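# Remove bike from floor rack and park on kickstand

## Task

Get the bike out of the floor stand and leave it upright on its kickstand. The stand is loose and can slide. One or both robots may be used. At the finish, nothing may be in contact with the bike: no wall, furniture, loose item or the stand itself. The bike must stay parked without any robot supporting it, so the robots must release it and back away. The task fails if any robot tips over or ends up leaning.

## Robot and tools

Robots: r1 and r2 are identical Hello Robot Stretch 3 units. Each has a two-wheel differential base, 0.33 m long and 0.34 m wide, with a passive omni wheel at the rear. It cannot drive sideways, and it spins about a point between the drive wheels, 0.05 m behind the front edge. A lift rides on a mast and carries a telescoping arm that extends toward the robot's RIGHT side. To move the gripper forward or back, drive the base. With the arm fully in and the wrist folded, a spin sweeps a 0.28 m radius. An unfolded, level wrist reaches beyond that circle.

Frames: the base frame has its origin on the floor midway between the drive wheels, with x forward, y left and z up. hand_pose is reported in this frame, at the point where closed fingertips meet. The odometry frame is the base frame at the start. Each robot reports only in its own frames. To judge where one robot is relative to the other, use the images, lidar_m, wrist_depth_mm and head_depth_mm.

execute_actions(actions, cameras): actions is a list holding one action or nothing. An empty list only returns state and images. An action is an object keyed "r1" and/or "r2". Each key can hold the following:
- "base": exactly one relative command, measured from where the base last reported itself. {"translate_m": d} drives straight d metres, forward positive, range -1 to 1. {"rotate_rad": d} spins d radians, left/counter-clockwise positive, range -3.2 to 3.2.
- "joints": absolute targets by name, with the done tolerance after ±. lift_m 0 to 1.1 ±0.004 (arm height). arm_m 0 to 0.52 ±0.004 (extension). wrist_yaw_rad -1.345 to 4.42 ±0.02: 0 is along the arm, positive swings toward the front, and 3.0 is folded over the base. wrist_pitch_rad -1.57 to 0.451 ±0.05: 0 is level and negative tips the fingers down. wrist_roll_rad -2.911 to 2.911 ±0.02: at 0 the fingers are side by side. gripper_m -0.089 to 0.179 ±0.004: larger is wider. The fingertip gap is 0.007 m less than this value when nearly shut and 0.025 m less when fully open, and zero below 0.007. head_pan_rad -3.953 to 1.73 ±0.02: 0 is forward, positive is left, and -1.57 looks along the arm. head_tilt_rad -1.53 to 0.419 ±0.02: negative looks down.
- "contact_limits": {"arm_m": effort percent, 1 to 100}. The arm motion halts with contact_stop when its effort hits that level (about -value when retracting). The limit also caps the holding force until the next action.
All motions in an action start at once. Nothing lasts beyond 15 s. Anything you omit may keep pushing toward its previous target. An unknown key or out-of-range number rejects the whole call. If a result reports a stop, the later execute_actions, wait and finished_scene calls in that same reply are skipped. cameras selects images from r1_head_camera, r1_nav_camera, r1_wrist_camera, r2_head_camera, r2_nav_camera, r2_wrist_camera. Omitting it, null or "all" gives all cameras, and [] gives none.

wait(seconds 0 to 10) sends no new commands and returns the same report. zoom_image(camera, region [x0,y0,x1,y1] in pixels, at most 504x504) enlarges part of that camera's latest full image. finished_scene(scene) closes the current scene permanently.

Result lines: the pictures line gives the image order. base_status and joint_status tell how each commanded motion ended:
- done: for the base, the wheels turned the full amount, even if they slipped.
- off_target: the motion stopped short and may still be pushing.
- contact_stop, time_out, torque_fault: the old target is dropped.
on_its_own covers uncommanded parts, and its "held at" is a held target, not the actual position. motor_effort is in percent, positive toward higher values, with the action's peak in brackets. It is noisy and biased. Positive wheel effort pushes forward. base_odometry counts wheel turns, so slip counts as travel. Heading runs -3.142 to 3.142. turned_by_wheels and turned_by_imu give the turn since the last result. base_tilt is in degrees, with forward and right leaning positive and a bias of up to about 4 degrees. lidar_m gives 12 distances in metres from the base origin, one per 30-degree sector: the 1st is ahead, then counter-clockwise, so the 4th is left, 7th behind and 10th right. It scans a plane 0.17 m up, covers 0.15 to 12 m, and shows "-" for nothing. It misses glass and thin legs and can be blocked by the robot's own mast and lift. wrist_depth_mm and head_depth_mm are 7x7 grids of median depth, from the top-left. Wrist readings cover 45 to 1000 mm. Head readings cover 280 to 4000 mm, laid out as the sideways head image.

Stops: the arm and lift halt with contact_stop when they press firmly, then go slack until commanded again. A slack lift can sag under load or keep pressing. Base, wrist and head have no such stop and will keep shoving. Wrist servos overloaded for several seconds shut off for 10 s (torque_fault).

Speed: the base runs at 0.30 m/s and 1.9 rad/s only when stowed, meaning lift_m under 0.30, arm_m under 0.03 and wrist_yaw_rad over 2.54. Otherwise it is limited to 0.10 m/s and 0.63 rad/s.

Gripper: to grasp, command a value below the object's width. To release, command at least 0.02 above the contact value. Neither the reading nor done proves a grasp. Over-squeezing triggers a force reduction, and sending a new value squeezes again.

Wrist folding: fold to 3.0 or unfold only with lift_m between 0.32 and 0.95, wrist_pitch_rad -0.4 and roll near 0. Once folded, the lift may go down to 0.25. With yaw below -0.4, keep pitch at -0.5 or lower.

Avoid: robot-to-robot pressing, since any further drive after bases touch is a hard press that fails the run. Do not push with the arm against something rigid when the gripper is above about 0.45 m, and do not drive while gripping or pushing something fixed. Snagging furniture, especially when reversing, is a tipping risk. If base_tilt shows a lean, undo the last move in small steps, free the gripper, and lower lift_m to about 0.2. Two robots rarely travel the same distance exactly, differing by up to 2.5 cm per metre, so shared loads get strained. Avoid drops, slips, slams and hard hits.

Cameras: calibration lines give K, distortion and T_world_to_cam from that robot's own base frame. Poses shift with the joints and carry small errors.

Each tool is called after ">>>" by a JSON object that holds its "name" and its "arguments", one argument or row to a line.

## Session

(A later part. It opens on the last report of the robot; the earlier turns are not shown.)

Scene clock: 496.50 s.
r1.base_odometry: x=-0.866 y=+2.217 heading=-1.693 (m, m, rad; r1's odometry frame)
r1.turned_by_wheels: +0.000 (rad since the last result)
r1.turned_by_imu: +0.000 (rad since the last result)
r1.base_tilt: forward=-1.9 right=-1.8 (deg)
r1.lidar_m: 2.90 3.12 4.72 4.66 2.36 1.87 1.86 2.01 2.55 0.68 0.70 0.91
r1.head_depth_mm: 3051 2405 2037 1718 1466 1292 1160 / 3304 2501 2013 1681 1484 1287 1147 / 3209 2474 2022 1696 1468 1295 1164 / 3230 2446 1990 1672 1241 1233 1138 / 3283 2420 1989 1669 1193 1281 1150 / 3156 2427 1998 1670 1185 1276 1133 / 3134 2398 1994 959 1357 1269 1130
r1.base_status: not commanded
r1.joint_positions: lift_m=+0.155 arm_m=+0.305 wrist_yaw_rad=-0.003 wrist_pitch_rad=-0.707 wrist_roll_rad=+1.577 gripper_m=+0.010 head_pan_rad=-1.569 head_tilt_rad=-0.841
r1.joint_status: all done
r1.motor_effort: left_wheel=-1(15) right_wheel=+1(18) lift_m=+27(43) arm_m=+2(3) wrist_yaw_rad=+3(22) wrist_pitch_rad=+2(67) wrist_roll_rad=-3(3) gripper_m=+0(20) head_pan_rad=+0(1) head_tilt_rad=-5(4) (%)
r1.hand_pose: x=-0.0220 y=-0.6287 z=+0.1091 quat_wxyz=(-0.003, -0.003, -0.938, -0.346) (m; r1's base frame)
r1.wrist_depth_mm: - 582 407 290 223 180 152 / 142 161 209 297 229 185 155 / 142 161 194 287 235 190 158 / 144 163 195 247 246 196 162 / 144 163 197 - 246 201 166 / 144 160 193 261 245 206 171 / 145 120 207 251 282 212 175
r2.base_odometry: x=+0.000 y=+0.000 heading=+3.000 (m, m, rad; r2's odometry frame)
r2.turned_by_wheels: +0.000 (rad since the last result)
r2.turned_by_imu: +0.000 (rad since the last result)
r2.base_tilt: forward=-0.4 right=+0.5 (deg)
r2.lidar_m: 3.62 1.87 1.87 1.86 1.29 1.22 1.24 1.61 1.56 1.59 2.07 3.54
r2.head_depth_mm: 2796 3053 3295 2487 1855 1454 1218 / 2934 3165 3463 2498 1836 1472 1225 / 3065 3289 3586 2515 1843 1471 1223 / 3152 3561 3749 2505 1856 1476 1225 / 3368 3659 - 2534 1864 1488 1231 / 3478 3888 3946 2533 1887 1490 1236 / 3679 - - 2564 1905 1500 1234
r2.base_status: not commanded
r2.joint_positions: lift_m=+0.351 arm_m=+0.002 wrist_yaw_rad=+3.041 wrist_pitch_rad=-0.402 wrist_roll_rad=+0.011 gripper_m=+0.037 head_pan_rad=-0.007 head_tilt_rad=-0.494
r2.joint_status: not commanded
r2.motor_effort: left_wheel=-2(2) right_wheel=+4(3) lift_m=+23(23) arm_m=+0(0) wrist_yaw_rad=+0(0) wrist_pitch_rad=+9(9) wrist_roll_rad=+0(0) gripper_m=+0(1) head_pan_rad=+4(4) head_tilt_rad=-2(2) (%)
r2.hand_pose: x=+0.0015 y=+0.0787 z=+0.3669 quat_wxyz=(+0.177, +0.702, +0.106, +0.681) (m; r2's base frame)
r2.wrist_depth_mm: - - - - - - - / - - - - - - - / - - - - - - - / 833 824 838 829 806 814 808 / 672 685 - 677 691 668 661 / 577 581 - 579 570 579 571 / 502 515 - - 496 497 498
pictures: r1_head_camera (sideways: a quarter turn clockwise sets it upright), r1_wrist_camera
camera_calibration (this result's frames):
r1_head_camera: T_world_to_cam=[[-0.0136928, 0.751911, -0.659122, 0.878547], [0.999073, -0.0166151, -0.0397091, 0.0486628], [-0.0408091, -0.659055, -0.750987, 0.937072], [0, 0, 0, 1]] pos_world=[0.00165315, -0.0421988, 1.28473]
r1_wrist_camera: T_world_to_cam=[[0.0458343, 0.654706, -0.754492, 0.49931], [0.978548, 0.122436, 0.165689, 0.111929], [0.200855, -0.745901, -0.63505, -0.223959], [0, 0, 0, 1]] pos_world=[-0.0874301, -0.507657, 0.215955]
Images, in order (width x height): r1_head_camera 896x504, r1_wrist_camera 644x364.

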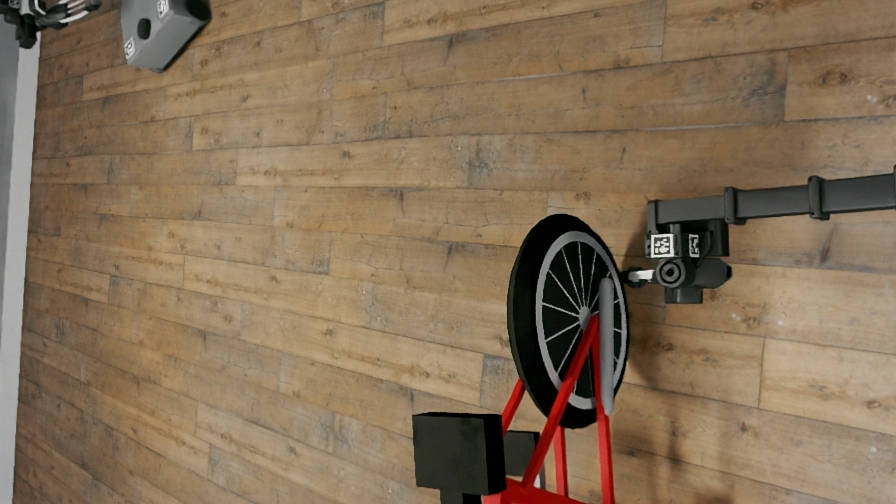

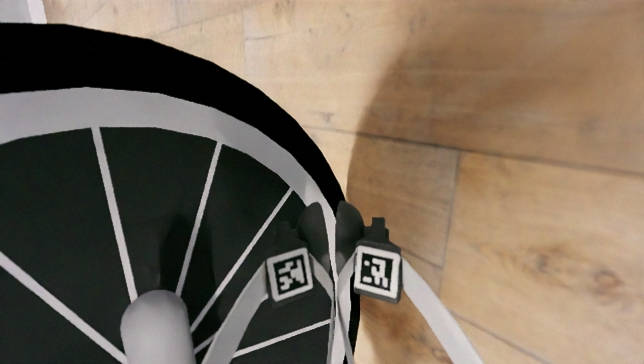

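>>> {"name": "execute_actions", "arguments": {
  "actions": [
    {"r1":{"joints":{"arm_m":0.1,"gripper_m":0.07}}}
  ],
  "cameras": []
}}

>>> {"name": "execute_actions", "arguments": {
  "actions": [
    {"r1":{"base":{"translate_m":0.17},"joints":{"wrist_pitch_rad":-0.18}}}
  ],
  "cameras": []
}}

>>> {"name": "execute_actions", "arguments": {
  "actions": [
    {"r1":{"joints":{"arm_m":0.225}}}
  ],
  "cameras": []
}}

>>> {"name": "execute_actions", "arguments": {
  "actions": [
    {"r1":{"joints":{"gripper_m":0.0}}}
  ],
  "cameras": ["r1_wrist_camera"]
}}

>>> {"name": "execute_actions", "arguments": {
  "actions": [
    {"r1":{"joints":{"wrist_pitch_rad":-0.6,"arm_m":0.25}}}
  ],
  "cameras": ["r1_head_camera","r1_wrist_camera"]
}}

Scene clock: 512.73 s.
r1.base_odometry: x=-0.866 y=+2.217 heading=-1.693 (m, m, rad; r1's odometry frame)
r1.turned_by_wheels: +0.000 (rad since the last result)
r1.turned_by_imu: +0.001 (rad since the last result)
r1.base_tilt: forward=-1.9 right=-1.8 (deg)
r1.lidar_m: 2.90 3.14 4.75 4.67 2.37 1.88 1.86 2.01 2.55 0.68 0.70 0.91
r1.head_depth_mm: 3053 2411 2042 1706 1467 1286 1148 / 3217 2492 2025 1708 1467 1298 1150 / 3226 2480 2010 1687 1460 1285 1169 / 3254 2493 1998 1686 1251 1281 - / 3160 2439 1965 1682 1190 1274 1143 / 3125 2412 1979 1671 1190 1275 1131 / 3172 2406 1982 959 1358 1262 1133
r1.base_status: not commanded
r1.joint_positions: lift_m=+0.155 arm_m=+0.100 wrist_yaw_rad=-0.002 wrist_pitch_rad=-0.708 wrist_roll_rad=+1.577 gripper_m=+0.070 head_pan_rad=-1.569 head_tilt_rad=-0.841
r1.joint_status: all done
r1.motor_effort: left_wheel=-1(1) right_wheel=+1(0) lift_m=+27(27) arm_m=-2(3) wrist_yaw_rad=+2(3) wrist_pitch_rad=+3(3) wrist_roll_rad=-3(3) gripper_m=+2(81) head_pan_rad=+0(1) head_tilt_rad=-4(5) (%)
r1.hand_pose: x=-0.0219 y=-0.4241 z=+0.1089 quat_wxyz=(-0.003, -0.002, -0.938, -0.347) (m; r1's base frame)
r1.wrist_depth_mm: - 704 407 287 221 179 153 / - 670 431 302 229 185 155 / 297 343 418 313 236 192 160 / 296 340 411 332 246 196 163 / 293 341 393 348 273 201 167 / 294 345 - 362 281 202 171 / 297 325 532 382 272 222 176
r2.base_odometry: x=+0.000 y=+0.000 heading=+3.000 (m, m, rad; r2's odometry frame)
r2.turned_by_wheels: +0.000 (rad since the last result)
r2.turned_by_imu: +0.001 (rad since the last result)
r2.base_tilt: forward=-0.3 right=+0.5 (deg)
r2.lidar_m: 3.62 1.87 1.87 1.86 1.29 1.22 1.24 1.61 1.56 1.59 2.07 3.53
r2.head_depth_mm: 2841 3078 3302 2450 1844 1466 1211 / 2938 3216 3444 2471 1836 1465 1220 / 3071 3308 3555 2523 1841 1480 1228 / 3156 3558 3646 2494 1873 1478 1225 / 3353 3695 3882 2504 1867 1484 1231 / 3494 3990 3923 2584 1875 1495 1236 / 3665 - - 2545 1882 1499 1242
r2.base_status: not commanded
r2.joint_positions: lift_m=+0.351 arm_m=+0.002 wrist_yaw_rad=+3.041 wrist_pitch_rad=-0.402 wrist_roll_rad=+0.011 gripper_m=+0.037 head_pan_rad=-0.007 head_tilt_rad=-0.494
r2.joint_status: not commanded
r2.motor_effort: left_wheel=-2(2) right_wheel=+3(4) lift_m=+23(23) arm_m=-1(0) wrist_yaw_rad=+0(1) wrist_pitch_rad=+9(9) wrist_roll_rad=+0(0) gripper_m=-1(1) head_pan_rad=+4(3) head_tilt_rad=-2(2) (%)
r2.hand_pose: x=+0.0015 y=+0.0787 z=+0.3669 quat_wxyz=(+0.177, +0.702, +0.106, +0.681) (m; r2's base frame)
r2.wrist_depth_mm: - - - - - - - / - - - - - - - / - - - - - - - / 830 827 854 827 816 820 810 / 678 687 - 686 692 673 673 / 573 588 - 581 576 570 571 / 509 511 - - 500 498 494
pictures: none
No camera images: the call's "cameras" was empty. Leave "cameras" out to get every camera's image.

Scene clock: 515.63 s.
r1.base_odometry: x=-0.886 y=+2.048 heading=-1.693 (m, m, rad; r1's odometry frame)
r1.turned_by_wheels: +0.000 (rad since the last result)
r1.turned_by_imu: +0.000 (rad since the last result)
r1.base_tilt: forward=-2.0 right=-1.9 (deg)
r1.lidar_m: 2.73 2.95 4.45 4.67 2.57 2.05 2.03 2.18 0.71 0.67 0.77 0.90
r1.head_depth_mm: 3307 2528 2033 1715 1474 1304 1150 / 3222 2482 2017 1702 1440 1292 1147 / 3176 2460 2000 1703 1238 1284 1162 / 3176 2469 1968 1686 1193 1283 - / 3155 2460 1972 981 1359 1275 1137 / 3138 2445 1980 1031 1254 1272 1129 / 3160 2406 1964 1649 1252 1226 1135
r1.base_status: done
r1.joint_positions: lift_m=+0.155 arm_m=+0.100 wrist_yaw_rad=-0.002 wrist_pitch_rad=-0.206 wrist_roll_rad=+1.577 gripper_m=+0.070 head_pan_rad=-1.569 head_tilt_rad=-0.841
r1.joint_status: all done
r1.motor_effort: left_wheel=-1(5) right_wheel=+0(5) lift_m=+27(27) arm_m=-3(2) wrist_yaw_rad=+3(2) wrist_pitch_rad=+10(10) wrist_roll_rad=-3(3) gripper_m=+1(0) head_pan_rad=+0(0) head_tilt_rad=-5(5) (%)
r1.hand_pose: x=-0.0219 y=-0.4911 z=+0.2178 quat_wxyz=(-0.003, -0.001, -0.995, -0.103) (m; r1's base frame)
r1.wrist_depth_mm: - 301 312 335 357 302 224 / - 307 319 334 364 308 228 / - 315 323 342 373 317 230 / - - 332 351 389 325 236 / - - 349 367 479 333 241 / - - - 867 646 321 245 / 329 341 373 459 486 372 249
r2.base_odometry: x=+0.000 y=+0.000 heading=+3.000 (m, m, rad; r2's odometry frame)
r2.turned_by_wheels: +0.000 (rad since the last result)
r2.turned_by_imu: +0.001 (rad since the last result)
r2.base_tilt: forward=-0.3 right=+0.5 (deg)
r2.lidar_m: 3.63 1.87 1.87 1.87 1.29 1.22 1.24 1.61 1.55 1.59 2.07 3.55
r2.head_depth_mm: 2856 3114 3314 2452 1833 1453 1225 / 2960 3243 3475 2474 1849 1468 1224 / 3024 3332 3608 2517 1849 1470 1226 / 3206 3514 3705 2506 1871 1494 1233 / 3362 3649 3902 2533 1859 1476 1236 / 3457 3859 3971 2517 1859 1488 1234 / 3685 - - 2550 1913 1502 1241
r2.base_status: not commanded
r2.joint_positions: lift_m=+0.351 arm_m=+0.002 wrist_yaw_rad=+3.041 wrist_pitch_rad=-0.402 wrist_roll_rad=+0.011 gripper_m=+0.037 head_pan_rad=-0.007 head_tilt_rad=-0.494
r2.joint_status: not commanded
r2.motor_effort: left_wheel=-1(2) right_wheel=+4(3) lift_m=+22(23) arm_m=-1(0) wrist_yaw_rad=+0(0) wrist_pitch_rad=+9(9) wrist_roll_rad=+0(1) gripper_m=-1(1) head_pan_rad=+4(4) head_tilt_rad=-2(2) (%)
r2.hand_pose: x=+0.0015 y=+0.0787 z=+0.3669 quat_wxyz=(+0.177, +0.702, +0.106, +0.681) (m; r2's base frame)
r2.wrist_depth_mm: - - - - - - - / - - - - - - - / - - - - - - - / 833 827 844 810 816 821 823 / 665 678 - 674 700 674 665 / 578 577 - 576 571 573 561 / 504 515 - - 501 497 497
pictures: none
No camera images: the call's "cameras" was empty. Leave "cameras" out to get every camera's image.

Scene clock: 517.80 s.
r1.base_odometry: x=-0.886 y=+2.048 heading=-1.693 (m, m, rad; r1's odometry frame)
r1.turned_by_wheels: +0.000 (rad since the last result)
r1.turned_by_imu: +0.000 (rad since the last result)
r1.base_tilt: forward=-2.0 right=-1.8 (deg)
r1.lidar_m: 2.73 2.96 4.44 4.66 2.58 2.05 2.03 2.19 0.71 0.67 0.77 0.90
r1.head_depth_mm: 3292 2544 2034 1713 1472 1295 1154 / 3274 2517 2026 1713 1439 1293 1147 / 3212 2482 2023 1683 1243 1290 1155 / 3225 2442 2007 1685 1170 - 1132 / 3200 2473 1991 987 1371 1279 1142 / 3177 2409 1983 1026 1256 1280 1141 / 3122 2467 1956 1657 1256 1225 1127
r1.base_status: not commanded
r1.joint_positions: lift_m=+0.155 arm_m=+0.225 wrist_yaw_rad=-0.002 wrist_pitch_rad=-0.205 wrist_roll_rad=+1.577 gripper_m=+0.070 head_pan_rad=-1.569 head_tilt_rad=-0.841
r1.joint_status: all done
r1.motor_effort: left_wheel=-1(0) right_wheel=+0(0) lift_m=+27(27) arm_m=+3(1) wrist_yaw_rad=+2(3) wrist_pitch_rad=+10(10) wrist_roll_rad=-3(3) gripper_m=+0(1) head_pan_rad=-1(0) head_tilt_rad=-5(5) (%)
r1.hand_pose: x=-0.0219 y=-0.6156 z=+0.2180 quat_wxyz=(-0.003, -0.001, -0.995, -0.103) (m; r1's base frame)
r1.wrist_depth_mm: 184 189 201 207 229 246 224 / 188 193 205 190 235 251 229 / 202 196 207 190 236 257 233 / - 200 208 221 244 280 235 / - 208 215 225 243 314 240 / - - - 234 491 320 243 / - - - 356 567 373 250
r2.base_odometry: x=+0.000 y=+0.000 heading=+3.000 (m, m, rad; r2's odometry frame)
r2.turned_by_wheels: +0.000 (rad since the last result)
r2.turned_by_imu: +0.000 (rad since the last result)
r2.base_tilt: forward=-0.4 right=+0.5 (deg)
r2.lidar_m: 3.62 1.88 1.88 1.87 1.29 1.21 1.24 1.62 1.56 1.59 2.07 3.52
r2.head_depth_mm: 2868 3080 3269 2465 1827 1461 1208 / 2957 3237 3499 2464 1854 1469 1220 / 3050 3321 3597 2479 1868 1470 1220 / 3171 3538 3738 2513 1854 1472 1230 / 3370 3711 3908 2544 1868 1487 1233 / 3553 3872 3890 2555 1884 1486 1236 / 3712 - - 2584 1890 1493 1244
r2.base_status: not commanded
r2.joint_positions: lift_m=+0.351 arm_m=+0.002 wrist_yaw_rad=+3.041 wrist_pitch_rad=-0.402 wrist_roll_rad=+0.011 gripper_m=+0.037 head_pan_rad=-0.007 head_tilt_rad=-0.494
r2.joint_status: not commanded
r2.motor_effort: left_wheel=-1(2) right_wheel=+3(3) lift_m=+23(22) arm_m=+0(0) wrist_yaw_rad=+0(0) wrist_pitch_rad=+9(9) wrist_roll_rad=+0(0) gripper_m=-1(1) head_pan_rad=+4(3) head_tilt_rad=-2(2) (%)
r2.hand_pose: x=+0.0015 y=+0.0787 z=+0.3669 quat_wxyz=(+0.177, +0.702, +0.106, +0.681) (m; r2's base frame)
r2.wrist_depth_mm: - - - - - - - / - - - - - - - / - - - - - - - / 813 834 837 833 822 808 802 / 680 685 - 684 681 663 666 / 581 572 - 572 573 569 567 / 497 515 - - 500 500 501
pictures: none
No camera images: the call's "cameras" was empty. Leave "cameras" out to get every camera's image.

Scene clock: 519.00 s.
r1.base_odometry: x=-0.886 y=+2.048 heading=-1.693 (m, m, rad; r1's odometry frame)
r1.turned_by_wheels: +0.000 (rad since the last result)
r1.turned_by_imu: +0.000 (rad since the last result)
r1.base_tilt: forward=-2.0 right=-1.8 (deg)
r1.lidar_m: 2.74 2.96 4.47 4.65 2.58 2.05 2.03 2.19 0.71 0.67 0.77 0.90
r1.head_depth_mm: 3322 2471 2035 1697 1482 1303 1157 / 3267 2490 2025 1703 1438 1298 1152 / 3204 2494 2023 1682 1235 1298 1161 / 3161 2459 2002 1691 1175 1352 1143 / 3122 2428 1991 989 1374 1285 1148 / 3145 2422 1993 1031 1254 1276 1146 / 3138 2381 1947 1650 1262 1228 1133
r1.base_status: not commanded
r1.joint_positions: lift_m=+0.155 arm_m=+0.225 wrist_yaw_rad=-0.002 wrist_pitch_rad=-0.205 wrist_roll_rad=+1.577 gripper_m=+0.000 head_pan_rad=-1.569 head_tilt_rad=-0.841
r1.joint_status: all done
r1.motor_effort: left_wheel=-1(1) right_wheel=+0(0) lift_m=+27(27) arm_m=+3(2) wrist_yaw_rad=+3(2) wrist_pitch_rad=+10(10) wrist_roll_rad=-3(3) gripper_m=-2(80) head_pan_rad=-1(0) head_tilt_rad=-5(5) (%)
r1.hand_pose: x=-0.0219 y=-0.6156 z=+0.2180 quat_wxyz=(-0.003, -0.001, -0.995, -0.103) (m; r1's base frame)
r1.wrist_depth_mm: 185 189 201 207 227 245 224 / 188 193 204 190 233 250 228 / 202 197 205 189 237 258 231 / - 201 210 221 243 278 234 / - 207 217 - 250 318 241 / - - 226 210 462 340 243 / - - - 356 635 344 248
r2.base_odometry: x=+0.000 y=+0.000 heading=+3.000 (m, m, rad; r2's odometry frame)
r2.turned_by_wheels: +0.000 (rad since the last result)
r2.turned_by_imu: +0.000 (rad since the last result)
r2.base_tilt: forward=-0.3 right=+0.5 (deg)
r2.lidar_m: 3.61 1.87 1.88 1.87 1.29 1.22 1.24 1.61 1.56 1.59 2.06 3.53
r2.head_depth_mm: 2819 3081 3346 2463 1824 1455 1212 / 2955 3206 3490 2489 1852 1464 1222 / 3033 3369 3554 2463 1856 1475 1226 / 3189 3513 3756 2507 1863 1482 1226 / 3379 3737 3888 2525 1864 1483 1233 / 3548 3957 3827 2549 1874 1490 1235 / 3659 - - 2595 1884 1506 1246
r2.base_status: not commanded
r2.joint_positions: lift_m=+0.351 arm_m=+0.002 wrist_yaw_rad=+3.041 wrist_pitch_rad=-0.402 wrist_roll_rad=+0.011 gripper_m=+0.037 head_pan_rad=-0.007 head_tilt_rad=-0.494
r2.joint_status: not commanded
r2.motor_effort: left_wheel=-2(2) right_wheel=+3(3) lift_m=+22(23) arm_m=+0(1) wrist_yaw_rad=+1(0) wrist_pitch_rad=+9(9) wrist_roll_rad=+0(0) gripper_m=-1(1) head_pan_rad=+4(4) head_tilt_rad=-2(3) (%)
r2.hand_pose: x=+0.0015 y=+0.0787 z=+0.3669 quat_wxyz=(+0.177, +0.702, +0.106, +0.681) (m; r2's base frame)
r2.wrist_depth_mm: - - - - - - - / - - - - - - - / - - - - - - - / 831 838 842 831 814 803 811 / 687 678 - 681 692 682 666 / 580 585 - 571 574 577 567 / 500 513 - - 502 500 498
pictures: r1_wrist_camera
camera_calibration (this result's frames):
r1_wrist_camera: T_world_to_cam=[[0.0439845, 0.211242, -0.976444, 0.348233], [0.9785, 0.188029, 0.084755, 0.150172], [0.201504, -0.959178, -0.19843, -0.37148], [0, 0, 0, 1]] pos_world=[-0.0874055, -0.458113, 0.25359]
Images, in order (width x height): r1_wrist_camera 644x364.

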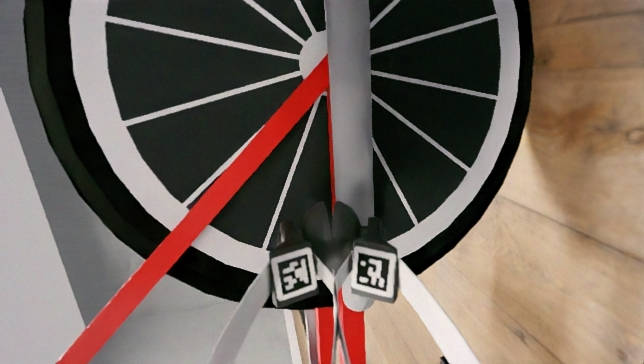

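Scene clock: 520.13 s.
r1.base_odometry: x=-0.886 y=+2.048 heading=-1.693 (m, m, rad; r1's odometry frame)
r1.turned_by_wheels: +0.000 (rad since the last result)
r1.turned_by_imu: +0.000 (rad since the last result)
r1.base_tilt: forward=-2.0 right=-1.9 (deg)
r1.lidar_m: 2.72 2.95 4.46 4.65 2.58 2.05 2.03 2.19 0.71 0.67 0.77 0.90
r1.head_depth_mm: 3289 2522 2032 1707 1471 1294 1156 / 3266 2495 2015 1714 1439 1281 1148 / 3267 2484 2022 1701 1233 1303 1158 / 3232 2453 2003 1687 1206 - 1146 / 3167 2441 1996 983 1368 1287 1140 / 3202 2421 1988 1026 1249 1284 1145 / 3170 2419 1959 1656 1258 1235 1134
r1.base_status: not commanded
r1.joint_positions: lift_m=+0.155 arm_m=+0.250 wrist_yaw_rad=-0.002 wrist_pitch_rad=-0.608 wrist_roll_rad=+1.577 gripper_m=+0.000 head_pan_rad=-1.569 head_tilt_rad=-0.841
r1.joint_status: all done
r1.motor_effort: left_wheel=-1(1) right_wheel=+0(0) lift_m=+27(27) arm_m=+3(9) wrist_yaw_rad=+3(2) wrist_pitch_rad=+3(9) wrist_roll_rad=-3(3) gripper_m=-1(2) head_pan_rad=-1(0) head_tilt_rad=-5(4) (%)
r1.hand_pose: x=-0.0219 y=-0.5910 z=+0.1275 quat_wxyz=(-0.003, -0.002, -0.954, -0.300) (m; r1's base frame)
r1.wrist_depth_mm: 167 145 218 261 245 194 159 / 167 151 217 265 252 199 163 / 151 156 221 269 261 204 167 / 171 179 226 272 272 209 171 / 173 183 227 - 274 216 174 / 175 188 226 383 269 222 179 / 177 193 627 479 322 227 183
r2.base_odometry: x=+0.000 y=+0.000 heading=+3.000 (m, m, rad; r2's odometry frame)
r2.turned_by_wheels: +0.000 (rad since the last result)
r2.turned_by_imu: +0.000 (rad since the last result)
r2.base_tilt: forward=-0.4 right=+0.4 (deg)
r2.lidar_m: 3.62 1.87 1.87 1.86 1.30 1.21 1.25 1.61 1.56 1.59 2.07 3.53
r2.head_depth_mm: 2824 3096 3337 2460 1822 1455 1213 / 2944 3174 3459 2484 1828 1464 1223 / 3054 3363 3527 2488 1857 1477 1225 / 3181 3489 3741 2500 1853 1484 1224 / 3347 3735 3949 2523 1878 1475 1237 / 3504 3938 3922 2526 1884 1504 1236 / 3693 - - 2556 1884 1494 1241
r2.base_status: not commanded
r2.joint_positions: lift_m=+0.351 arm_m=+0.002 wrist_yaw_rad=+3.041 wrist_pitch_rad=-0.402 wrist_roll_rad=+0.011 gripper_m=+0.037 head_pan_rad=-0.007 head_tilt_rad=-0.494
r2.joint_status: not commanded
r2.motor_effort: left_wheel=-2(2) right_wheel=+3(3) lift_m=+23(23) arm_m=-1(1) wrist_yaw_rad=+1(0) wrist_pitch_rad=+9(9) wrist_roll_rad=+0(0) gripper_m=-1(1) head_pan_rad=+4(4) head_tilt_rad=-3(2) (%)
r2.hand_pose: x=+0.0015 y=+0.0787 z=+0.3669 quat_wxyz=(+0.177, +0.702, +0.106, +0.681) (m; r2's base frame)
r2.wrist_depth_mm: - - - - - - - / - - - - - - - / - - - - - - - / 837 846 839 826 811 817 810 / 685 675 - 670 684 669 667 / 577 578 - 574 576 577 569 / 505 508 - - 500 496 498
pictures: r1_head_camera (sideways: a quarter turn clockwise sets it upright), r1_wrist_camera
camera_calibration (this result's frames):
r1_head_camera: T_world_to_cam=[[-0.0136927, 0.751911, -0.659122, 0.878547], [0.999073, -0.0166152, -0.0397091, 0.0486628], [-0.0408091, -0.659055, -0.750987, 0.937072], [0, 0, 0, 1]] pos_world=[0.00165314, -0.0421988, 1.28473]
r1_wrist_camera: T_world_to_cam=[[0.0448871, 0.577562, -0.815111, 0.450657], [0.978451, 0.139192, 0.152509, 0.115677], [0.20154, -0.804392, -0.558869, -0.228396], [0, 0, 0, 1]] pos_world=[-0.0873824, -0.460104, 0.22205]
Images, in order (width x height): r1_head_camera 896x504, r1_wrist_camera 644x364.

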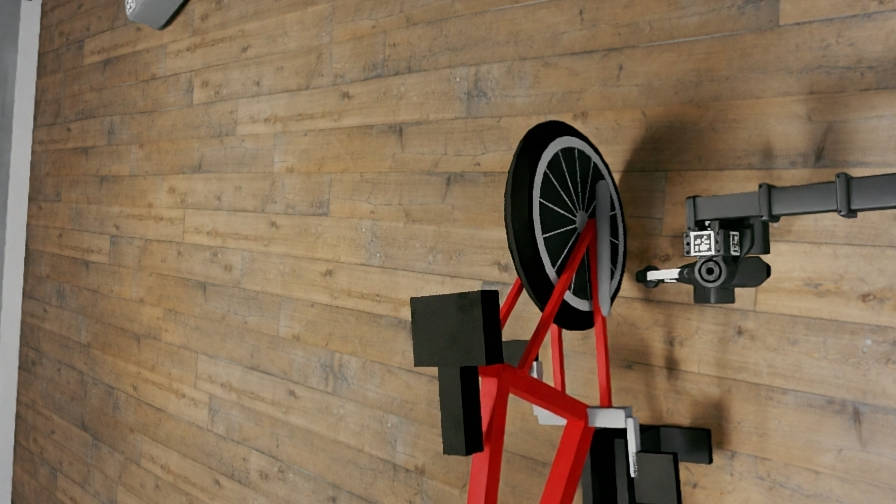

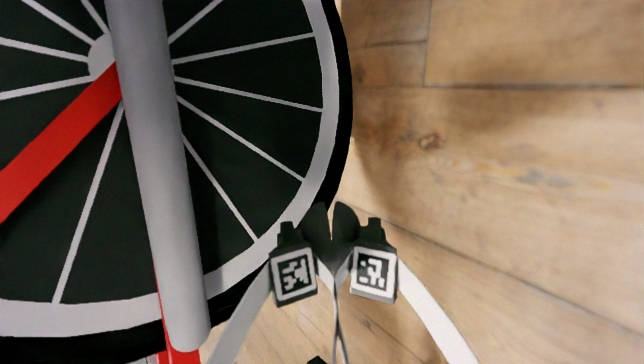

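>>> {"name": "execute_actions", "arguments": {
  "actions": [
    {"r1":{"joints":{"arm_m":0.1,"gripper_m":0.07,"wrist_pitch_rad":-0.18}}}
  ],
  "cameras": []
}}

>>> {"name": "execute_actions", "arguments": {
  "actions": [
    {"r1":{"base":{"translate_m":-0.15}}}
  ],
  "cameras": []
}}

>>> {"name": "execute_actions", "arguments": {
  "actions": [
    {"r1":{"joints":{"arm_m":0.268}}}
  ],
  "cameras": []
}}

>>> {"name": "execute_actions", "arguments": {
  "actions": [
    {"r1":{"joints":{"gripper_m":0.0}}}
  ],
  "cameras": ["r1_wrist_camera"]
}}

>>> {"name": "execute_actions", "arguments": {
  "actions": [
    {"r1":{"joints":{"wrist_pitch_rad":-0.55,"arm_m":0.3}}}
  ],
  "cameras": ["r1_head_camera","r1_wrist_camera"]
}}

Scene clock: 541.53 s.
r1.base_odometry: x=-0.886 y=+2.048 heading=-1.693 (m, m, rad; r1's odometry frame)
r1.turned_by_wheels: +0.000 (rad since the last result)
r1.turned_by_imu: +0.001 (rad since the last result)
r1.base_tilt: forward=-2.0 right=-1.8 (deg)
r1.lidar_m: 2.73 2.96 4.45 4.64 2.57 2.05 2.03 2.18 0.71 0.67 0.77 0.90
r1.head_depth_mm: 3283 2521 2026 1701 1470 1290 1155 / 3307 2482 1995 1693 1445 1291 1152 / 3217 2445 2032 1700 1242 1293 1160 / 3213 2469 2017 1688 1206 1283 - / 3179 2449 2014 993 1373 1274 1138 / 3142 2432 1972 1024 1249 1274 1143 / 3139 2418 1989 1663 1262 1224 1130
r1.base_status: not commanded
r1.joint_positions: lift_m=+0.155 arm_m=+0.100 wrist_yaw_rad=-0.002 wrist_pitch_rad=-0.206 wrist_roll_rad=+1.577 gripper_m=+0.070 head_pan_rad=-1.569 head_tilt_rad=-0.841
r1.joint_status: all done
r1.motor_effort: left_wheel=-1(1) right_wheel=+1(1) lift_m=+29(29) arm_m=-2(0) wrist_yaw_rad=+3(2) wrist_pitch_rad=+10(28) wrist_roll_rad=-3(3) gripper_m=+1(85) head_pan_rad=+0(0) head_tilt_rad=-5(5) (%)
r1.hand_pose: x=-0.0219 y=-0.4912 z=+0.2178 quat_wxyz=(-0.003, -0.001, -0.995, -0.103) (m; r1's base frame)
r1.wrist_depth_mm: - 301 313 333 356 301 225 / - 309 321 337 362 310 229 / - 317 325 344 374 312 233 / - - 334 346 395 322 236 / - - 351 362 481 331 243 / - - - 855 678 322 245 / 326 340 376 458 486 375 247
r2.base_odometry: x=+0.000 y=+0.000 heading=+3.000 (m, m, rad; r2's odometry frame)
r2.turned_by_wheels: +0.000 (rad since the last result)
r2.turned_by_imu: +0.001 (rad since the last result)
r2.base_tilt: forward=-0.4 right=+0.4 (deg)
r2.lidar_m: 3.62 1.87 1.87 1.87 1.29 1.22 1.24 1.61 1.56 1.58 2.07 3.53
r2.head_depth_mm: 2832 3069 3326 2464 1834 1463 1210 / 2932 3294 3432 2493 1842 1467 1216 / 3049 3349 3619 2495 1847 1474 1225 / 3130 3444 3688 2524 1858 1472 1228 / 3354 3723 3884 2537 1865 1490 1221 / 3524 3932 3891 2549 1886 1479 1242 / 3745 - - 2567 1892 1508 1243
r2.base_status: not commanded
r2.joint_positions: lift_m=+0.351 arm_m=+0.002 wrist_yaw_rad=+3.041 wrist_pitch_rad=-0.402 wrist_roll_rad=+0.011 gripper_m=+0.037 head_pan_rad=-0.007 head_tilt_rad=-0.494
r2.joint_status: not commanded
r2.motor_effort: left_wheel=-2(2) right_wheel=+3(3) lift_m=+23(23) arm_m=+0(0) wrist_yaw_rad=+0(1) wrist_pitch_rad=+9(9) wrist_roll_rad=+0(0) gripper_m=+0(1) head_pan_rad=+4(4) head_tilt_rad=-2(3) (%)
r2.hand_pose: x=+0.0015 y=+0.0787 z=+0.3669 quat_wxyz=(+0.177, +0.702, +0.106, +0.681) (m; r2's base frame)
r2.wrist_depth_mm: - - - - - - - / - - - - - - - / - - - - - - - / 822 820 842 830 820 816 822 / 684 684 - 682 683 670 677 / 581 587 - 575 580 570 574 / 504 519 - - 502 500 494
pictures: none
No camera images: the call's "cameras" was empty. Leave "cameras" out to get every camera's image.

Scene clock: 544.13 s.
r1.base_odometry: x=-0.868 y=+2.197 heading=-1.694 (m, m, rad; r1's odometry frame)
r1.turned_by_wheels: +0.000 (rad since the last result)
r1.turned_by_imu: +0.001 (rad since the last result)
r1.base_tilt: forward=-2.0 right=-1.9 (deg)
r1.lidar_m: 2.88 3.10 4.70 4.69 2.39 1.90 1.88 2.03 2.52 0.68 0.70 0.91
r1.head_depth_mm: 2987 2383 2036 1712 1480 1295 1155 / 3221 2508 2013 1711 1473 1292 1150 / 3295 2480 2020 1694 1462 1293 1176 / 3196 2439 2005 1680 1228 1287 - / 3171 2454 1988 1672 1194 1284 1139 / 3185 2447 1957 1636 1209 1270 1144 / 3099 2396 1967 977 1261 1264 1133
r1.base_status: done
r1.joint_positions: lift_m=+0.155 arm_m=+0.100 wrist_yaw_rad=-0.002 wrist_pitch_rad=-0.206 wrist_roll_rad=+1.577 gripper_m=+0.070 head_pan_rad=-1.569 head_tilt_rad=-0.841
r1.joint_status: not commanded
r1.motor_effort: left_wheel=-1(8) right_wheel=+1(3) lift_m=+29(29) arm_m=-2(3) wrist_yaw_rad=+2(3) wrist_pitch_rad=+9(9) wrist_roll_rad=-3(3) gripper_m=+0(1) head_pan_rad=+0(1) head_tilt_rad=-5(5) (%)
r1.hand_pose: x=-0.0219 y=-0.4912 z=+0.2178 quat_wxyz=(-0.003, -0.001, -0.995, -0.103) (m; r1's base frame)
r1.wrist_depth_mm: - - - 937 461 299 224 / - - 341 355 440 306 229 / - - 336 356 379 317 233 / - - 346 359 389 325 236 / - - 344 363 391 331 240 / - - - 378 406 321 243 / - - 369 382 524 375 250
r2.base_odometry: x=+0.000 y=+0.000 heading=+3.000 (m, m, rad; r2's odometry frame)
r2.turned_by_wheels: +0.000 (rad since the last result)
r2.turned_by_imu: +0.000 (rad since the last result)
r2.base_tilt: forward=-0.3 right=+0.4 (deg)
r2.lidar_m: 3.63 1.87 1.87 1.87 1.29 1.22 1.24 1.61 1.56 1.59 2.07 3.55
r2.head_depth_mm: 2840 3094 3276 2460 1815 1468 1217 / 2932 3269 3439 2500 1820 1464 1219 / 3052 3365 3525 2501 1851 1480 1224 / 3153 3471 3767 2521 1869 1476 1228 / 3318 3690 3909 2517 1873 1485 1240 / 3461 3843 3899 2533 1876 1493 1238 / 3625 - - 2595 1885 1484 1237
r2.base_status: not commanded
r2.joint_positions: lift_m=+0.351 arm_m=+0.002 wrist_yaw_rad=+3.041 wrist_pitch_rad=-0.402 wrist_roll_rad=+0.011 gripper_m=+0.037 head_pan_rad=-0.007 head_tilt_rad=-0.494
r2.joint_status: not commanded
r2.motor_effort: left_wheel=-2(2) right_wheel=+3(3) lift_m=+23(23) arm_m=+0(1) wrist_yaw_rad=+0(0) wrist_pitch_rad=+9(9) wrist_roll_rad=+0(0) gripper_m=+0(1) head_pan_rad=+4(4) head_tilt_rad=-2(2) (%)
r2.hand_pose: x=+0.0015 y=+0.0787 z=+0.3669 quat_wxyz=(+0.177, +0.702, +0.106, +0.681) (m; r2's base frame)
r2.wrist_depth_mm: - - - - - - - / - - - - - - - / - - - - - - - / 834 838 849 828 822 819 810 / 682 680 - 676 678 673 673 / 575 581 - 578 566 576 564 / 502 515 - - 503 501 497
pictures: none
No camera images: the call's "cameras" was empty. Leave "cameras" out to get every camera's image.

Scene clock: 546.63 s.
r1.base_odometry: x=-0.868 y=+2.197 heading=-1.694 (m, m, rad; r1's odometry frame)
r1.turned_by_wheels: +0.000 (rad since the last result)
r1.turned_by_imu: +0.000 (rad since the last result)
r1.base_tilt: forward=-2.0 right=-1.8 (deg)
r1.lidar_m: 2.88 3.10 4.69 4.66 2.38 1.90 1.88 2.03 2.51 0.68 0.70 0.91
r1.head_depth_mm: 3018 2410 2019 1710 1479 1291 1155 / 3256 2498 2013 1707 1467 1294 1153 / 3250 2479 2008 1692 1426 1295 1168 / 3179 2466 1999 1678 1244 - 1140 / 3195 2465 1999 1677 1209 1286 1136 / 3143 2417 1982 1612 1235 1272 1134 / 3174 2433 1972 1003 1272 1267 1143
r1.base_status: not commanded
r1.joint_positions: lift_m=+0.155 arm_m=+0.268 wrist_yaw_rad=-0.002 wrist_pitch_rad=-0.213 wrist_roll_rad=+1.577 gripper_m=+0.070 head_pan_rad=-1.569 head_tilt_rad=-0.841
r1.joint_status: all done
r1.motor_effort: left_wheel=-1(1) right_wheel=+1(1) lift_m=+29(29) arm_m=+2(1) wrist_yaw_rad=+3(2) wrist_pitch_rad=+13(13) wrist_roll_rad=-3(3) gripper_m=-2(2) head_pan_rad=+0(1) head_tilt_rad=-5(5) (%)
r1.hand_pose: x=-0.0219 y=-0.6579 z=+0.2159 quat_wxyz=(-0.003, -0.001, -0.994, -0.107) (m; r1's base frame)
r1.wrist_depth_mm: - - 188 190 210 294 221 / - 184 178 190 202 261 225 / - 174 181 193 208 221 230 / - 175 185 198 211 227 232 / 185 178 186 200 149 234 238 / 187 181 - 204 157 240 242 / - 183 197 196 225 241 246
r2.base_odometry: x=+0.000 y=+0.000 heading=+3.000 (m, m, rad; r2's odometry frame)
r2.turned_by_wheels: +0.000 (rad since the last result)
r2.turned_by_imu: +0.000 (rad since the last result)
r2.base_tilt: forward=-0.4 right=+0.5 (deg)
r2.lidar_m: 3.62 1.87 1.87 1.87 1.29 1.22 1.24 1.61 1.55 1.58 2.06 3.55
r2.head_depth_mm: 2814 3087 3250 2447 1829 1468 1219 / 2948 3188 3444 2474 1839 1474 1223 / 3043 3387 3513 2495 1855 1481 1220 / 3125 3521 3680 2502 1863 1478 1215 / 3323 3668 3857 2531 1860 1487 1238 / 3549 3913 3902 2533 1880 1488 1236 / 3661 - - 2537 1900 1499 1239
r2.base_status: not commanded
r2.joint_positions: lift_m=+0.351 arm_m=+0.002 wrist_yaw_rad=+3.041 wrist_pitch_rad=-0.402 wrist_roll_rad=+0.011 gripper_m=+0.037 head_pan_rad=-0.007 head_tilt_rad=-0.494
r2.joint_status: not commanded
r2.motor_effort: left_wheel=-2(2) right_wheel=+3(4) lift_m=+23(23) arm_m=+0(1) wrist_yaw_rad=+0(0) wrist_pitch_rad=+9(9) wrist_roll_rad=+0(0) gripper_m=-1(1) head_pan_rad=+4(4) head_tilt_rad=-2(2) (%)
r2.hand_pose: x=+0.0015 y=+0.0787 z=+0.3669 quat_wxyz=(+0.177, +0.702, +0.106, +0.681) (m; r2's base frame)
r2.wrist_depth_mm: - - - - - - - / - - - - - - - / - - - - - - - / 845 836 847 809 818 814 823 / 685 689 - 683 688 670 677 / 583 578 - 588 576 568 563 / 507 516 - - 499 496 497
pictures: none
No camera images: the call's "cameras" was empty. Leave "cameras" out to get every camera's image.

Scene clock: 547.83 s.
r1.base_odometry: x=-0.868 y=+2.197 heading=-1.694 (m, m, rad; r1's odometry frame)
r1.turned_by_wheels: +0.000 (rad since the last result)
r1.turned_by_imu: +0.000 (rad since the last result)
r1.base_tilt: forward=-1.9 right=-1.8 (deg)
r1.lidar_m: 2.88 3.12 4.70 4.67 2.39 1.90 1.88 2.03 2.51 0.68 0.70 0.91
r1.head_depth_mm: 3022 2425 2023 1709 1477 1294 1149 / 3241 2482 2016 1694 1462 1293 1149 / 3193 2513 2010 1680 1446 1300 1168 / 3290 2477 2000 1687 1233 - 1148 / 3180 2430 1980 1672 1196 1275 1145 / 3125 2444 2006 1608 1279 1271 1136 / 3133 2396 1960 1000 1288 1262 1134
r1.base_status: not commanded
r1.joint_positions: lift_m=+0.155 arm_m=+0.268 wrist_yaw_rad=-0.002 wrist_pitch_rad=-0.267 wrist_roll_rad=+1.577 gripper_m=+0.000 head_pan_rad=-1.569 head_tilt_rad=-0.841
r1.joint_status: all done
r1.on_its_own: wrist_pitch_rad is at rest, and its effort (+35) is outside its rest range (-20 to +32)
r1.motor_effort: left_wheel=-1(0) right_wheel=+1(1) lift_m=+33(33) arm_m=+2(3) wrist_yaw_rad=+2(2) wrist_pitch_rad=+35(36) wrist_roll_rad=-3(3) gripper_m=-14(90) head_pan_rad=+0(1) head_tilt_rad=-5(5) (%)
r1.hand_pose: x=-0.0218 y=-0.6533 z=+0.2026 quat_wxyz=(-0.003, -0.001, -0.991, -0.134) (m; r1's base frame)
r1.wrist_depth_mm: - - 184 195 351 274 207 / - 174 181 195 212 267 211 / - 171 184 200 217 252 214 / 168 175 188 203 223 244 219 / 168 178 191 153 232 251 222 / 172 180 193 158 231 258 226 / 175 184 201 184 239 275 231
r2.base_odometry: x=+0.000 y=+0.000 heading=+3.000 (m, m, rad; r2's odometry frame)
r2.turned_by_wheels: +0.000 (rad since the last result)
r2.turned_by_imu: +0.000 (rad since the last result)
r2.base_tilt: forward=-0.3 right=+0.5 (deg)
r2.lidar_m: 3.64 1.87 1.87 1.87 1.29 1.22 1.24 1.61 1.55 1.59 2.07 3.55
r2.head_depth_mm: 2808 3109 3278 2453 1842 1462 1217 / 2952 3209 3425 2480 1854 1471 1221 / 3037 3390 3554 2512 1857 1480 1223 / 3121 3559 3763 2536 1865 1468 1230 / 3379 3708 3887 2549 1864 1486 1233 / 3521 3798 3899 2524 1885 1488 1238 / 3706 - - 2547 1882 1495 1242
r2.base_status: not commanded
r2.joint_positions: lift_m=+0.351 arm_m=+0.002 wrist_yaw_rad=+3.041 wrist_pitch_rad=-0.402 wrist_roll_rad=+0.011 gripper_m=+0.037 head_pan_rad=-0.007 head_tilt_rad=-0.494
r2.joint_status: not commanded
r2.motor_effort: left_wheel=-2(2) right_wheel=+4(3) lift_m=+23(23) arm_m=+0(0) wrist_yaw_rad=+1(0) wrist_pitch_rad=+9(9) wrist_roll_rad=+0(0) gripper_m=-1(1) head_pan_rad=+4(4) head_tilt_rad=-2(2) (%)
r2.hand_pose: x=+0.0015 y=+0.0787 z=+0.3669 quat_wxyz=(+0.177, +0.702, +0.106, +0.681) (m; r2's base frame)
r2.wrist_depth_mm: - - - - - - - / - - - - - - - / - - - - - - - / 823 837 845 810 819 812 799 / 679 674 - 673 682 664 665 / 579 575 - 569 579 576 576 / 503 520 - - 500 493 496
pictures: r1_wrist_camera
camera_calibration (this result's frames):
r1_wrist_camera: T_world_to_cam=[[0.0434485, 0.271655, -0.961413, 0.377606], [0.978436, 0.182932, 0.0959066, 0.152881], [0.201927, -0.944849, -0.257849, -0.389387], [0, 0, 0, 1]] pos_world=[-0.0873629, -0.498457, 0.24797]
Images, in order (width x height): r1_wrist_camera 644x364.

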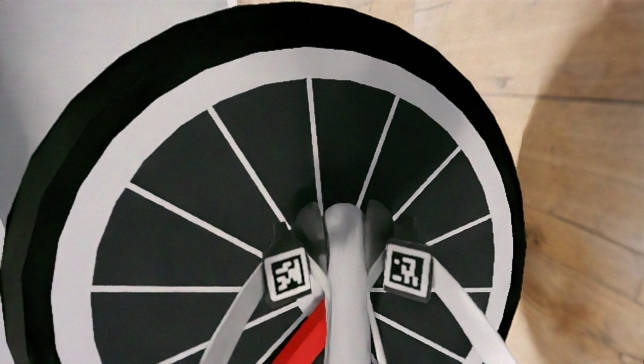

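Scene clock: 549.67 s.
r1.base_odometry: x=-0.868 y=+2.197 heading=-1.693 (m, m, rad; r1's odometry frame)
r1.turned_by_wheels: +0.000 (rad since the last result)
r1.turned_by_imu: -0.003 (rad since the last result)
r1.base_tilt: forward=-2.0 right=-2.0 (deg)
r1.lidar_m: 2.88 3.09 4.70 4.67 2.40 1.90 1.87 2.03 2.53 0.68 0.70 0.91
r1.head_depth_mm: 3145 2424 2071 1714 1474 1299 1146 / 3265 2519 2032 1701 1467 1286 1150 / 3238 2505 2022 1701 1469 1289 1172 / 3249 2479 1997 1680 1242 1220 1144 / 3265 2470 1999 1695 1205 1293 1148 / 3141 2428 1974 1597 1242 1278 1135 / 3105 2411 1982 1008 1360 1264 1135
r1.base_status: not commanded
r1.joint_positions: lift_m=+0.156 arm_m=+0.299 wrist_yaw_rad=+0.002 wrist_pitch_rad=-0.427 wrist_roll_rad=+1.572 gripper_m=+0.000 head_pan_rad=-1.569 head_tilt_rad=-0.841
r1.joint_status: wrist_pitch_rad off_target (ended at -0.427, target -0.550); the others done
r1.on_its_own: wrist_pitch_rad is at rest, and its effort (-49) is outside its rest range (-20 to +32)
r1.motor_effort: left_wheel=-1(4) right_wheel=+0(2) lift_m=+16(33) arm_m=+9(15) wrist_yaw_rad=-1(2) wrist_pitch_rad=-49(49) wrist_roll_rad=-1(3) gripper_m=-14(16) head_pan_rad=+0(0) head_tilt_rad=-5(5) (%)
r1.hand_pose: x=-0.0210 y=-0.6669 z=+0.1661 quat_wxyz=(+0.000, +0.001, -0.977, -0.212) (m; r1's base frame)
r1.wrist_depth_mm: - 150 163 186 305 233 186 / 137 147 163 184 218 240 188 / 139 149 166 187 215 246 194 / 140 151 169 190 220 244 196 / 142 153 170 133 226 248 201 / 144 156 168 131 238 257 205 / 146 158 179 162 228 265 210
r2.base_odometry: x=+0.000 y=+0.000 heading=+3.000 (m, m, rad; r2's odometry frame)
r2.turned_by_wheels: +0.000 (rad since the last result)
r2.turned_by_imu: +0.000 (rad since the last result)
r2.base_tilt: forward=-0.4 right=+0.5 (deg)
r2.lidar_m: 3.63 1.87 1.87 1.87 1.29 1.22 1.24 1.61 1.56 1.59 2.07 3.54
r2.head_depth_mm: 2848 3115 3376 2468 1851 1462 1219 / 2948 3233 3470 2486 1834 1469 1217 / 3042 3374 3588 2517 1849 1464 1225 / 3227 3482 3716 2522 1872 1476 1237 / 3382 3770 3916 2523 1879 1492 1237 / 3545 3907 3900 2546 1870 1499 1237 / 3650 - - 2570 1896 1500 1241
r2.base_status: not commanded
r2.joint_positions: lift_m=+0.351 arm_m=+0.002 wrist_yaw_rad=+3.041 wrist_pitch_rad=-0.402 wrist_roll_rad=+0.011 gripper_m=+0.037 head_pan_rad=-0.007 head_tilt_rad=-0.494
r2.joint_status: not commanded
r2.motor_effort: left_wheel=-2(2) right_wheel=+4(4) lift_m=+22(23) arm_m=+0(1) wrist_yaw_rad=+0(1) wrist_pitch_rad=+9(9) wrist_roll_rad=+0(0) gripper_m=-1(1) head_pan_rad=+4(4) head_tilt_rad=-2(2) (%)
r2.hand_pose: x=+0.0015 y=+0.0787 z=+0.3669 quat_wxyz=(+0.177, +0.702, +0.106, +0.681) (m; r2's base frame)
r2.wrist_depth_mm: - - - - - - - / - - - - - - - / - - - - - - - / 835 836 840 823 806 826 803 / 688 681 - 670 688 667 671 / 579 576 - 577 579 565 571 / 507 519 - - 499 501 492
pictures: r1_head_camera (sideways: a quarter turn clockwise sets it upright), r1_wrist_camera
camera_calibration (this result's frames):
r1_head_camera: T_world_to_cam=[[-0.0136956, 0.751913, -0.65912, 0.878545], [0.999073, -0.0166113, -0.0397091, 0.0486628], [-0.0408066, -0.659053, -0.750988, 0.937074], [0, 0, 0, 1]] pos_world=[0.00165331, -0.0421988, 1.28473]
r1_wrist_camera: T_world_to_cam=[[0.0376633, 0.421224, -0.906174, 0.436649], [0.977982, 0.170732, 0.120011, 0.145889], [0.205264, -0.890742, -0.405519, -0.351098], [0, 0, 0, 1]] pos_world=[-0.0870544, -0.521573, 0.235795]
Images, in order (width x height): r1_head_camera 896x504, r1_wrist_camera 644x364.

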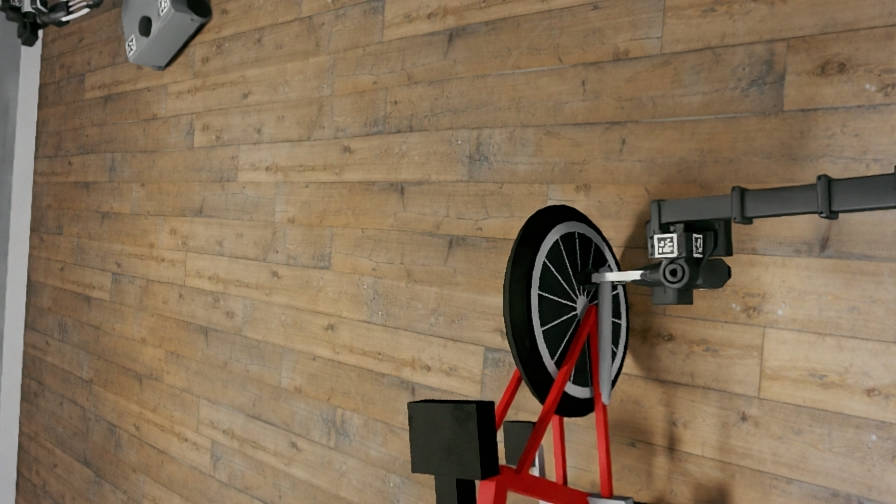

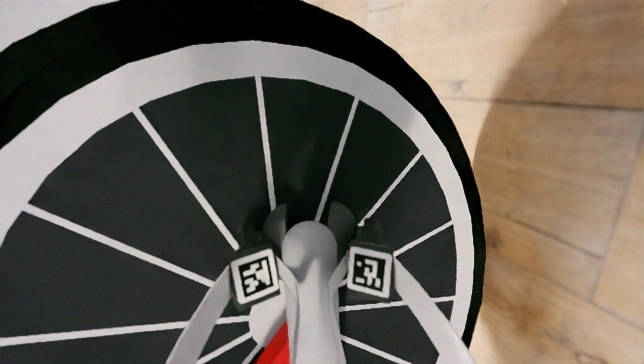

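>>> {"name": "execute_actions", "arguments": {
  "actions": [
    {"r1":{"joints":{"wrist_pitch_rad":-0.8,"arm_m":0.325}}}
  ],
  "cameras": ["r1_head_camera","r1_wrist_camera"]
}}

Scene clock: 558.50 s.
r1.base_odometry: x=-0.868 y=+2.197 heading=-1.693 (m, m, rad; r1's odometry frame)
r1.turned_by_wheels: +0.000 (rad since the last result)
r1.turned_by_imu: -0.069 (rad since the last result)
r1.base_tilt: forward=-1.9 right=-1.8 (deg)
r1.lidar_m: 2.89 3.05 4.36 4.67 2.52 1.92 1.87 1.97 2.52 0.68 0.69 0.86
r1.head_depth_mm: 2981 2407 2030 1694 1463 1290 1154 / 3106 2402 2022 1696 1463 1292 1146 / 3175 2440 1992 1692 1466 1289 1153 / 3208 2462 1993 1676 1409 1241 1144 / 3143 2436 1985 1668 1195 1275 1140 / 3109 2374 1974 1680 1168 1275 1132 / 3055 2384 1970 954 1353 1260 1127
r1.base_status: not commanded
r1.joint_positions: lift_m=+0.155 arm_m=+0.325 wrist_yaw_rad=+0.000 wrist_pitch_rad=-0.807 wrist_roll_rad=+1.575 gripper_m=+0.000 head_pan_rad=-1.570 head_tilt_rad=-0.846
r1.joint_status: all done
r1.motor_effort: left_wheel=+1(29) right_wheel=+0(42) lift_m=+37(39) arm_m=+0(14) wrist_yaw_rad=+1(12) wrist_pitch_rad=+3(71) wrist_roll_rad=-2(3) gripper_m=-2(22) head_pan_rad=+0(1) head_tilt_rad=-2(6) (%)
r1.hand_pose: x=-0.0216 y=-0.6295 z=+0.0918 quat_wxyz=(-0.002, -0.001, -0.920, -0.393) (m; r1's base frame)
r1.wrist_depth_mm: 931 497 337 252 202 169 146 / - 537 351 263 211 174 150 / 147 170 338 276 217 179 153 / 143 163 203 275 224 185 157 / 141 161 200 - 229 191 161 / 141 161 192 258 228 197 165 / 140 161 195 245 261 201 170
r2.base_odometry: x=+0.000 y=+0.000 heading=+3.000 (m, m, rad; r2's odometry frame)
r2.turned_by_wheels: +0.000 (rad since the last result)
r2.turned_by_imu: +0.001 (rad since the last result)
r2.base_tilt: forward=-0.4 right=+0.5 (deg)
r2.lidar_m: 3.62 1.87 1.87 1.87 1.29 1.22 1.24 1.61 1.56 1.59 2.06 3.53
r2.head_depth_mm: 2864 3039 3296 2458 1839 1463 1220 / 2977 3186 3423 2470 1852 1476 1216 / 3050 3322 3523 2508 1846 1481 1221 / 3164 3524 3632 2501 1865 1478 1230 / 3330 3682 3800 2512 1869 1486 1238 / 3496 3891 3891 2547 1890 1490 1235 / 3668 - - 2569 1898 1496 1237
r2.base_status: not commanded
r2.joint_positions: lift_m=+0.351 arm_m=+0.002 wrist_yaw_rad=+3.041 wrist_pitch_rad=-0.402 wrist_roll_rad=+0.011 gripper_m=+0.037 head_pan_rad=-0.007 head_tilt_rad=-0.494
r2.joint_status: not commanded
r2.motor_effort: left_wheel=-2(2) right_wheel=+3(3) lift_m=+23(23) arm_m=-1(0) wrist_yaw_rad=+1(0) wrist_pitch_rad=+9(9) wrist_roll_rad=+0(0) gripper_m=-1(0) head_pan_rad=+4(4) head_tilt_rad=-1(2) (%)
r2.hand_pose: x=+0.0015 y=+0.0787 z=+0.3669 quat_wxyz=(+0.177, +0.702, +0.106, +0.681) (m; r2's base frame)
r2.wrist_depth_mm: - - - - - - - / - - - - - - - / - - - - - - - / 824 823 834 816 812 812 802 / 670 676 - 676 681 660 674 / 575 577 - 569 568 573 567 / 516 515 - - 497 496 501
pictures: r1_head_camera (sideways: a quarter turn clockwise sets it upright), r1_wrist_camera
camera_calibration (this result's frames):
r1_head_camera: T_world_to_cam=[[-0.0127984, 0.754887, -0.65573, 0.874122], [0.999052, -0.0176274, -0.0397922, 0.0487709], [-0.0415975, -0.655618, -0.753946, 0.940925], [0, 0, 0, 1]] pos_world=[0.00160278, -0.0421158, 1.28454]
r1_wrist_camera: T_world_to_cam=[[0.0419434, 0.726902, -0.685459, 0.525857], [0.978314, 0.109399, 0.175877, 0.105285], [0.202834, -0.677971, -0.70655, -0.186306], [0, 0, 0, 1]] pos_world=[-0.0872691, -0.520075, 0.210301]
Images, in order (width x height): r1_head_camera 896x504, r1_wrist_camera 644x364.

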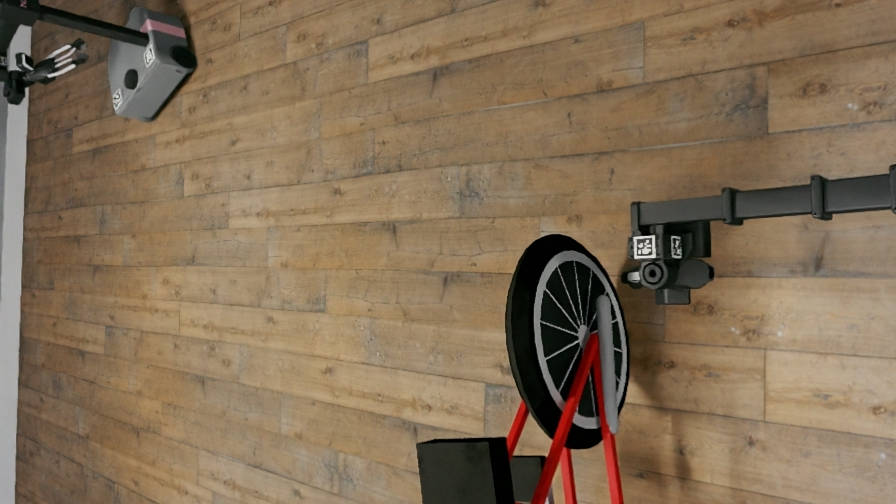

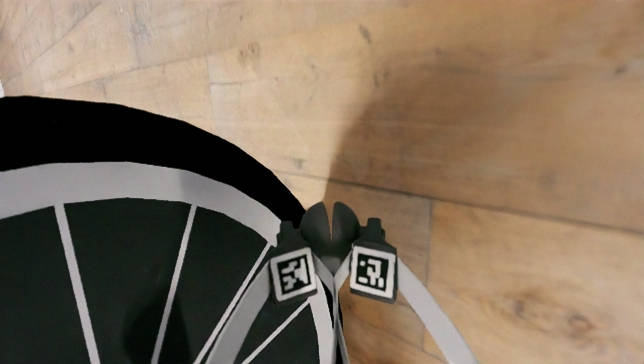

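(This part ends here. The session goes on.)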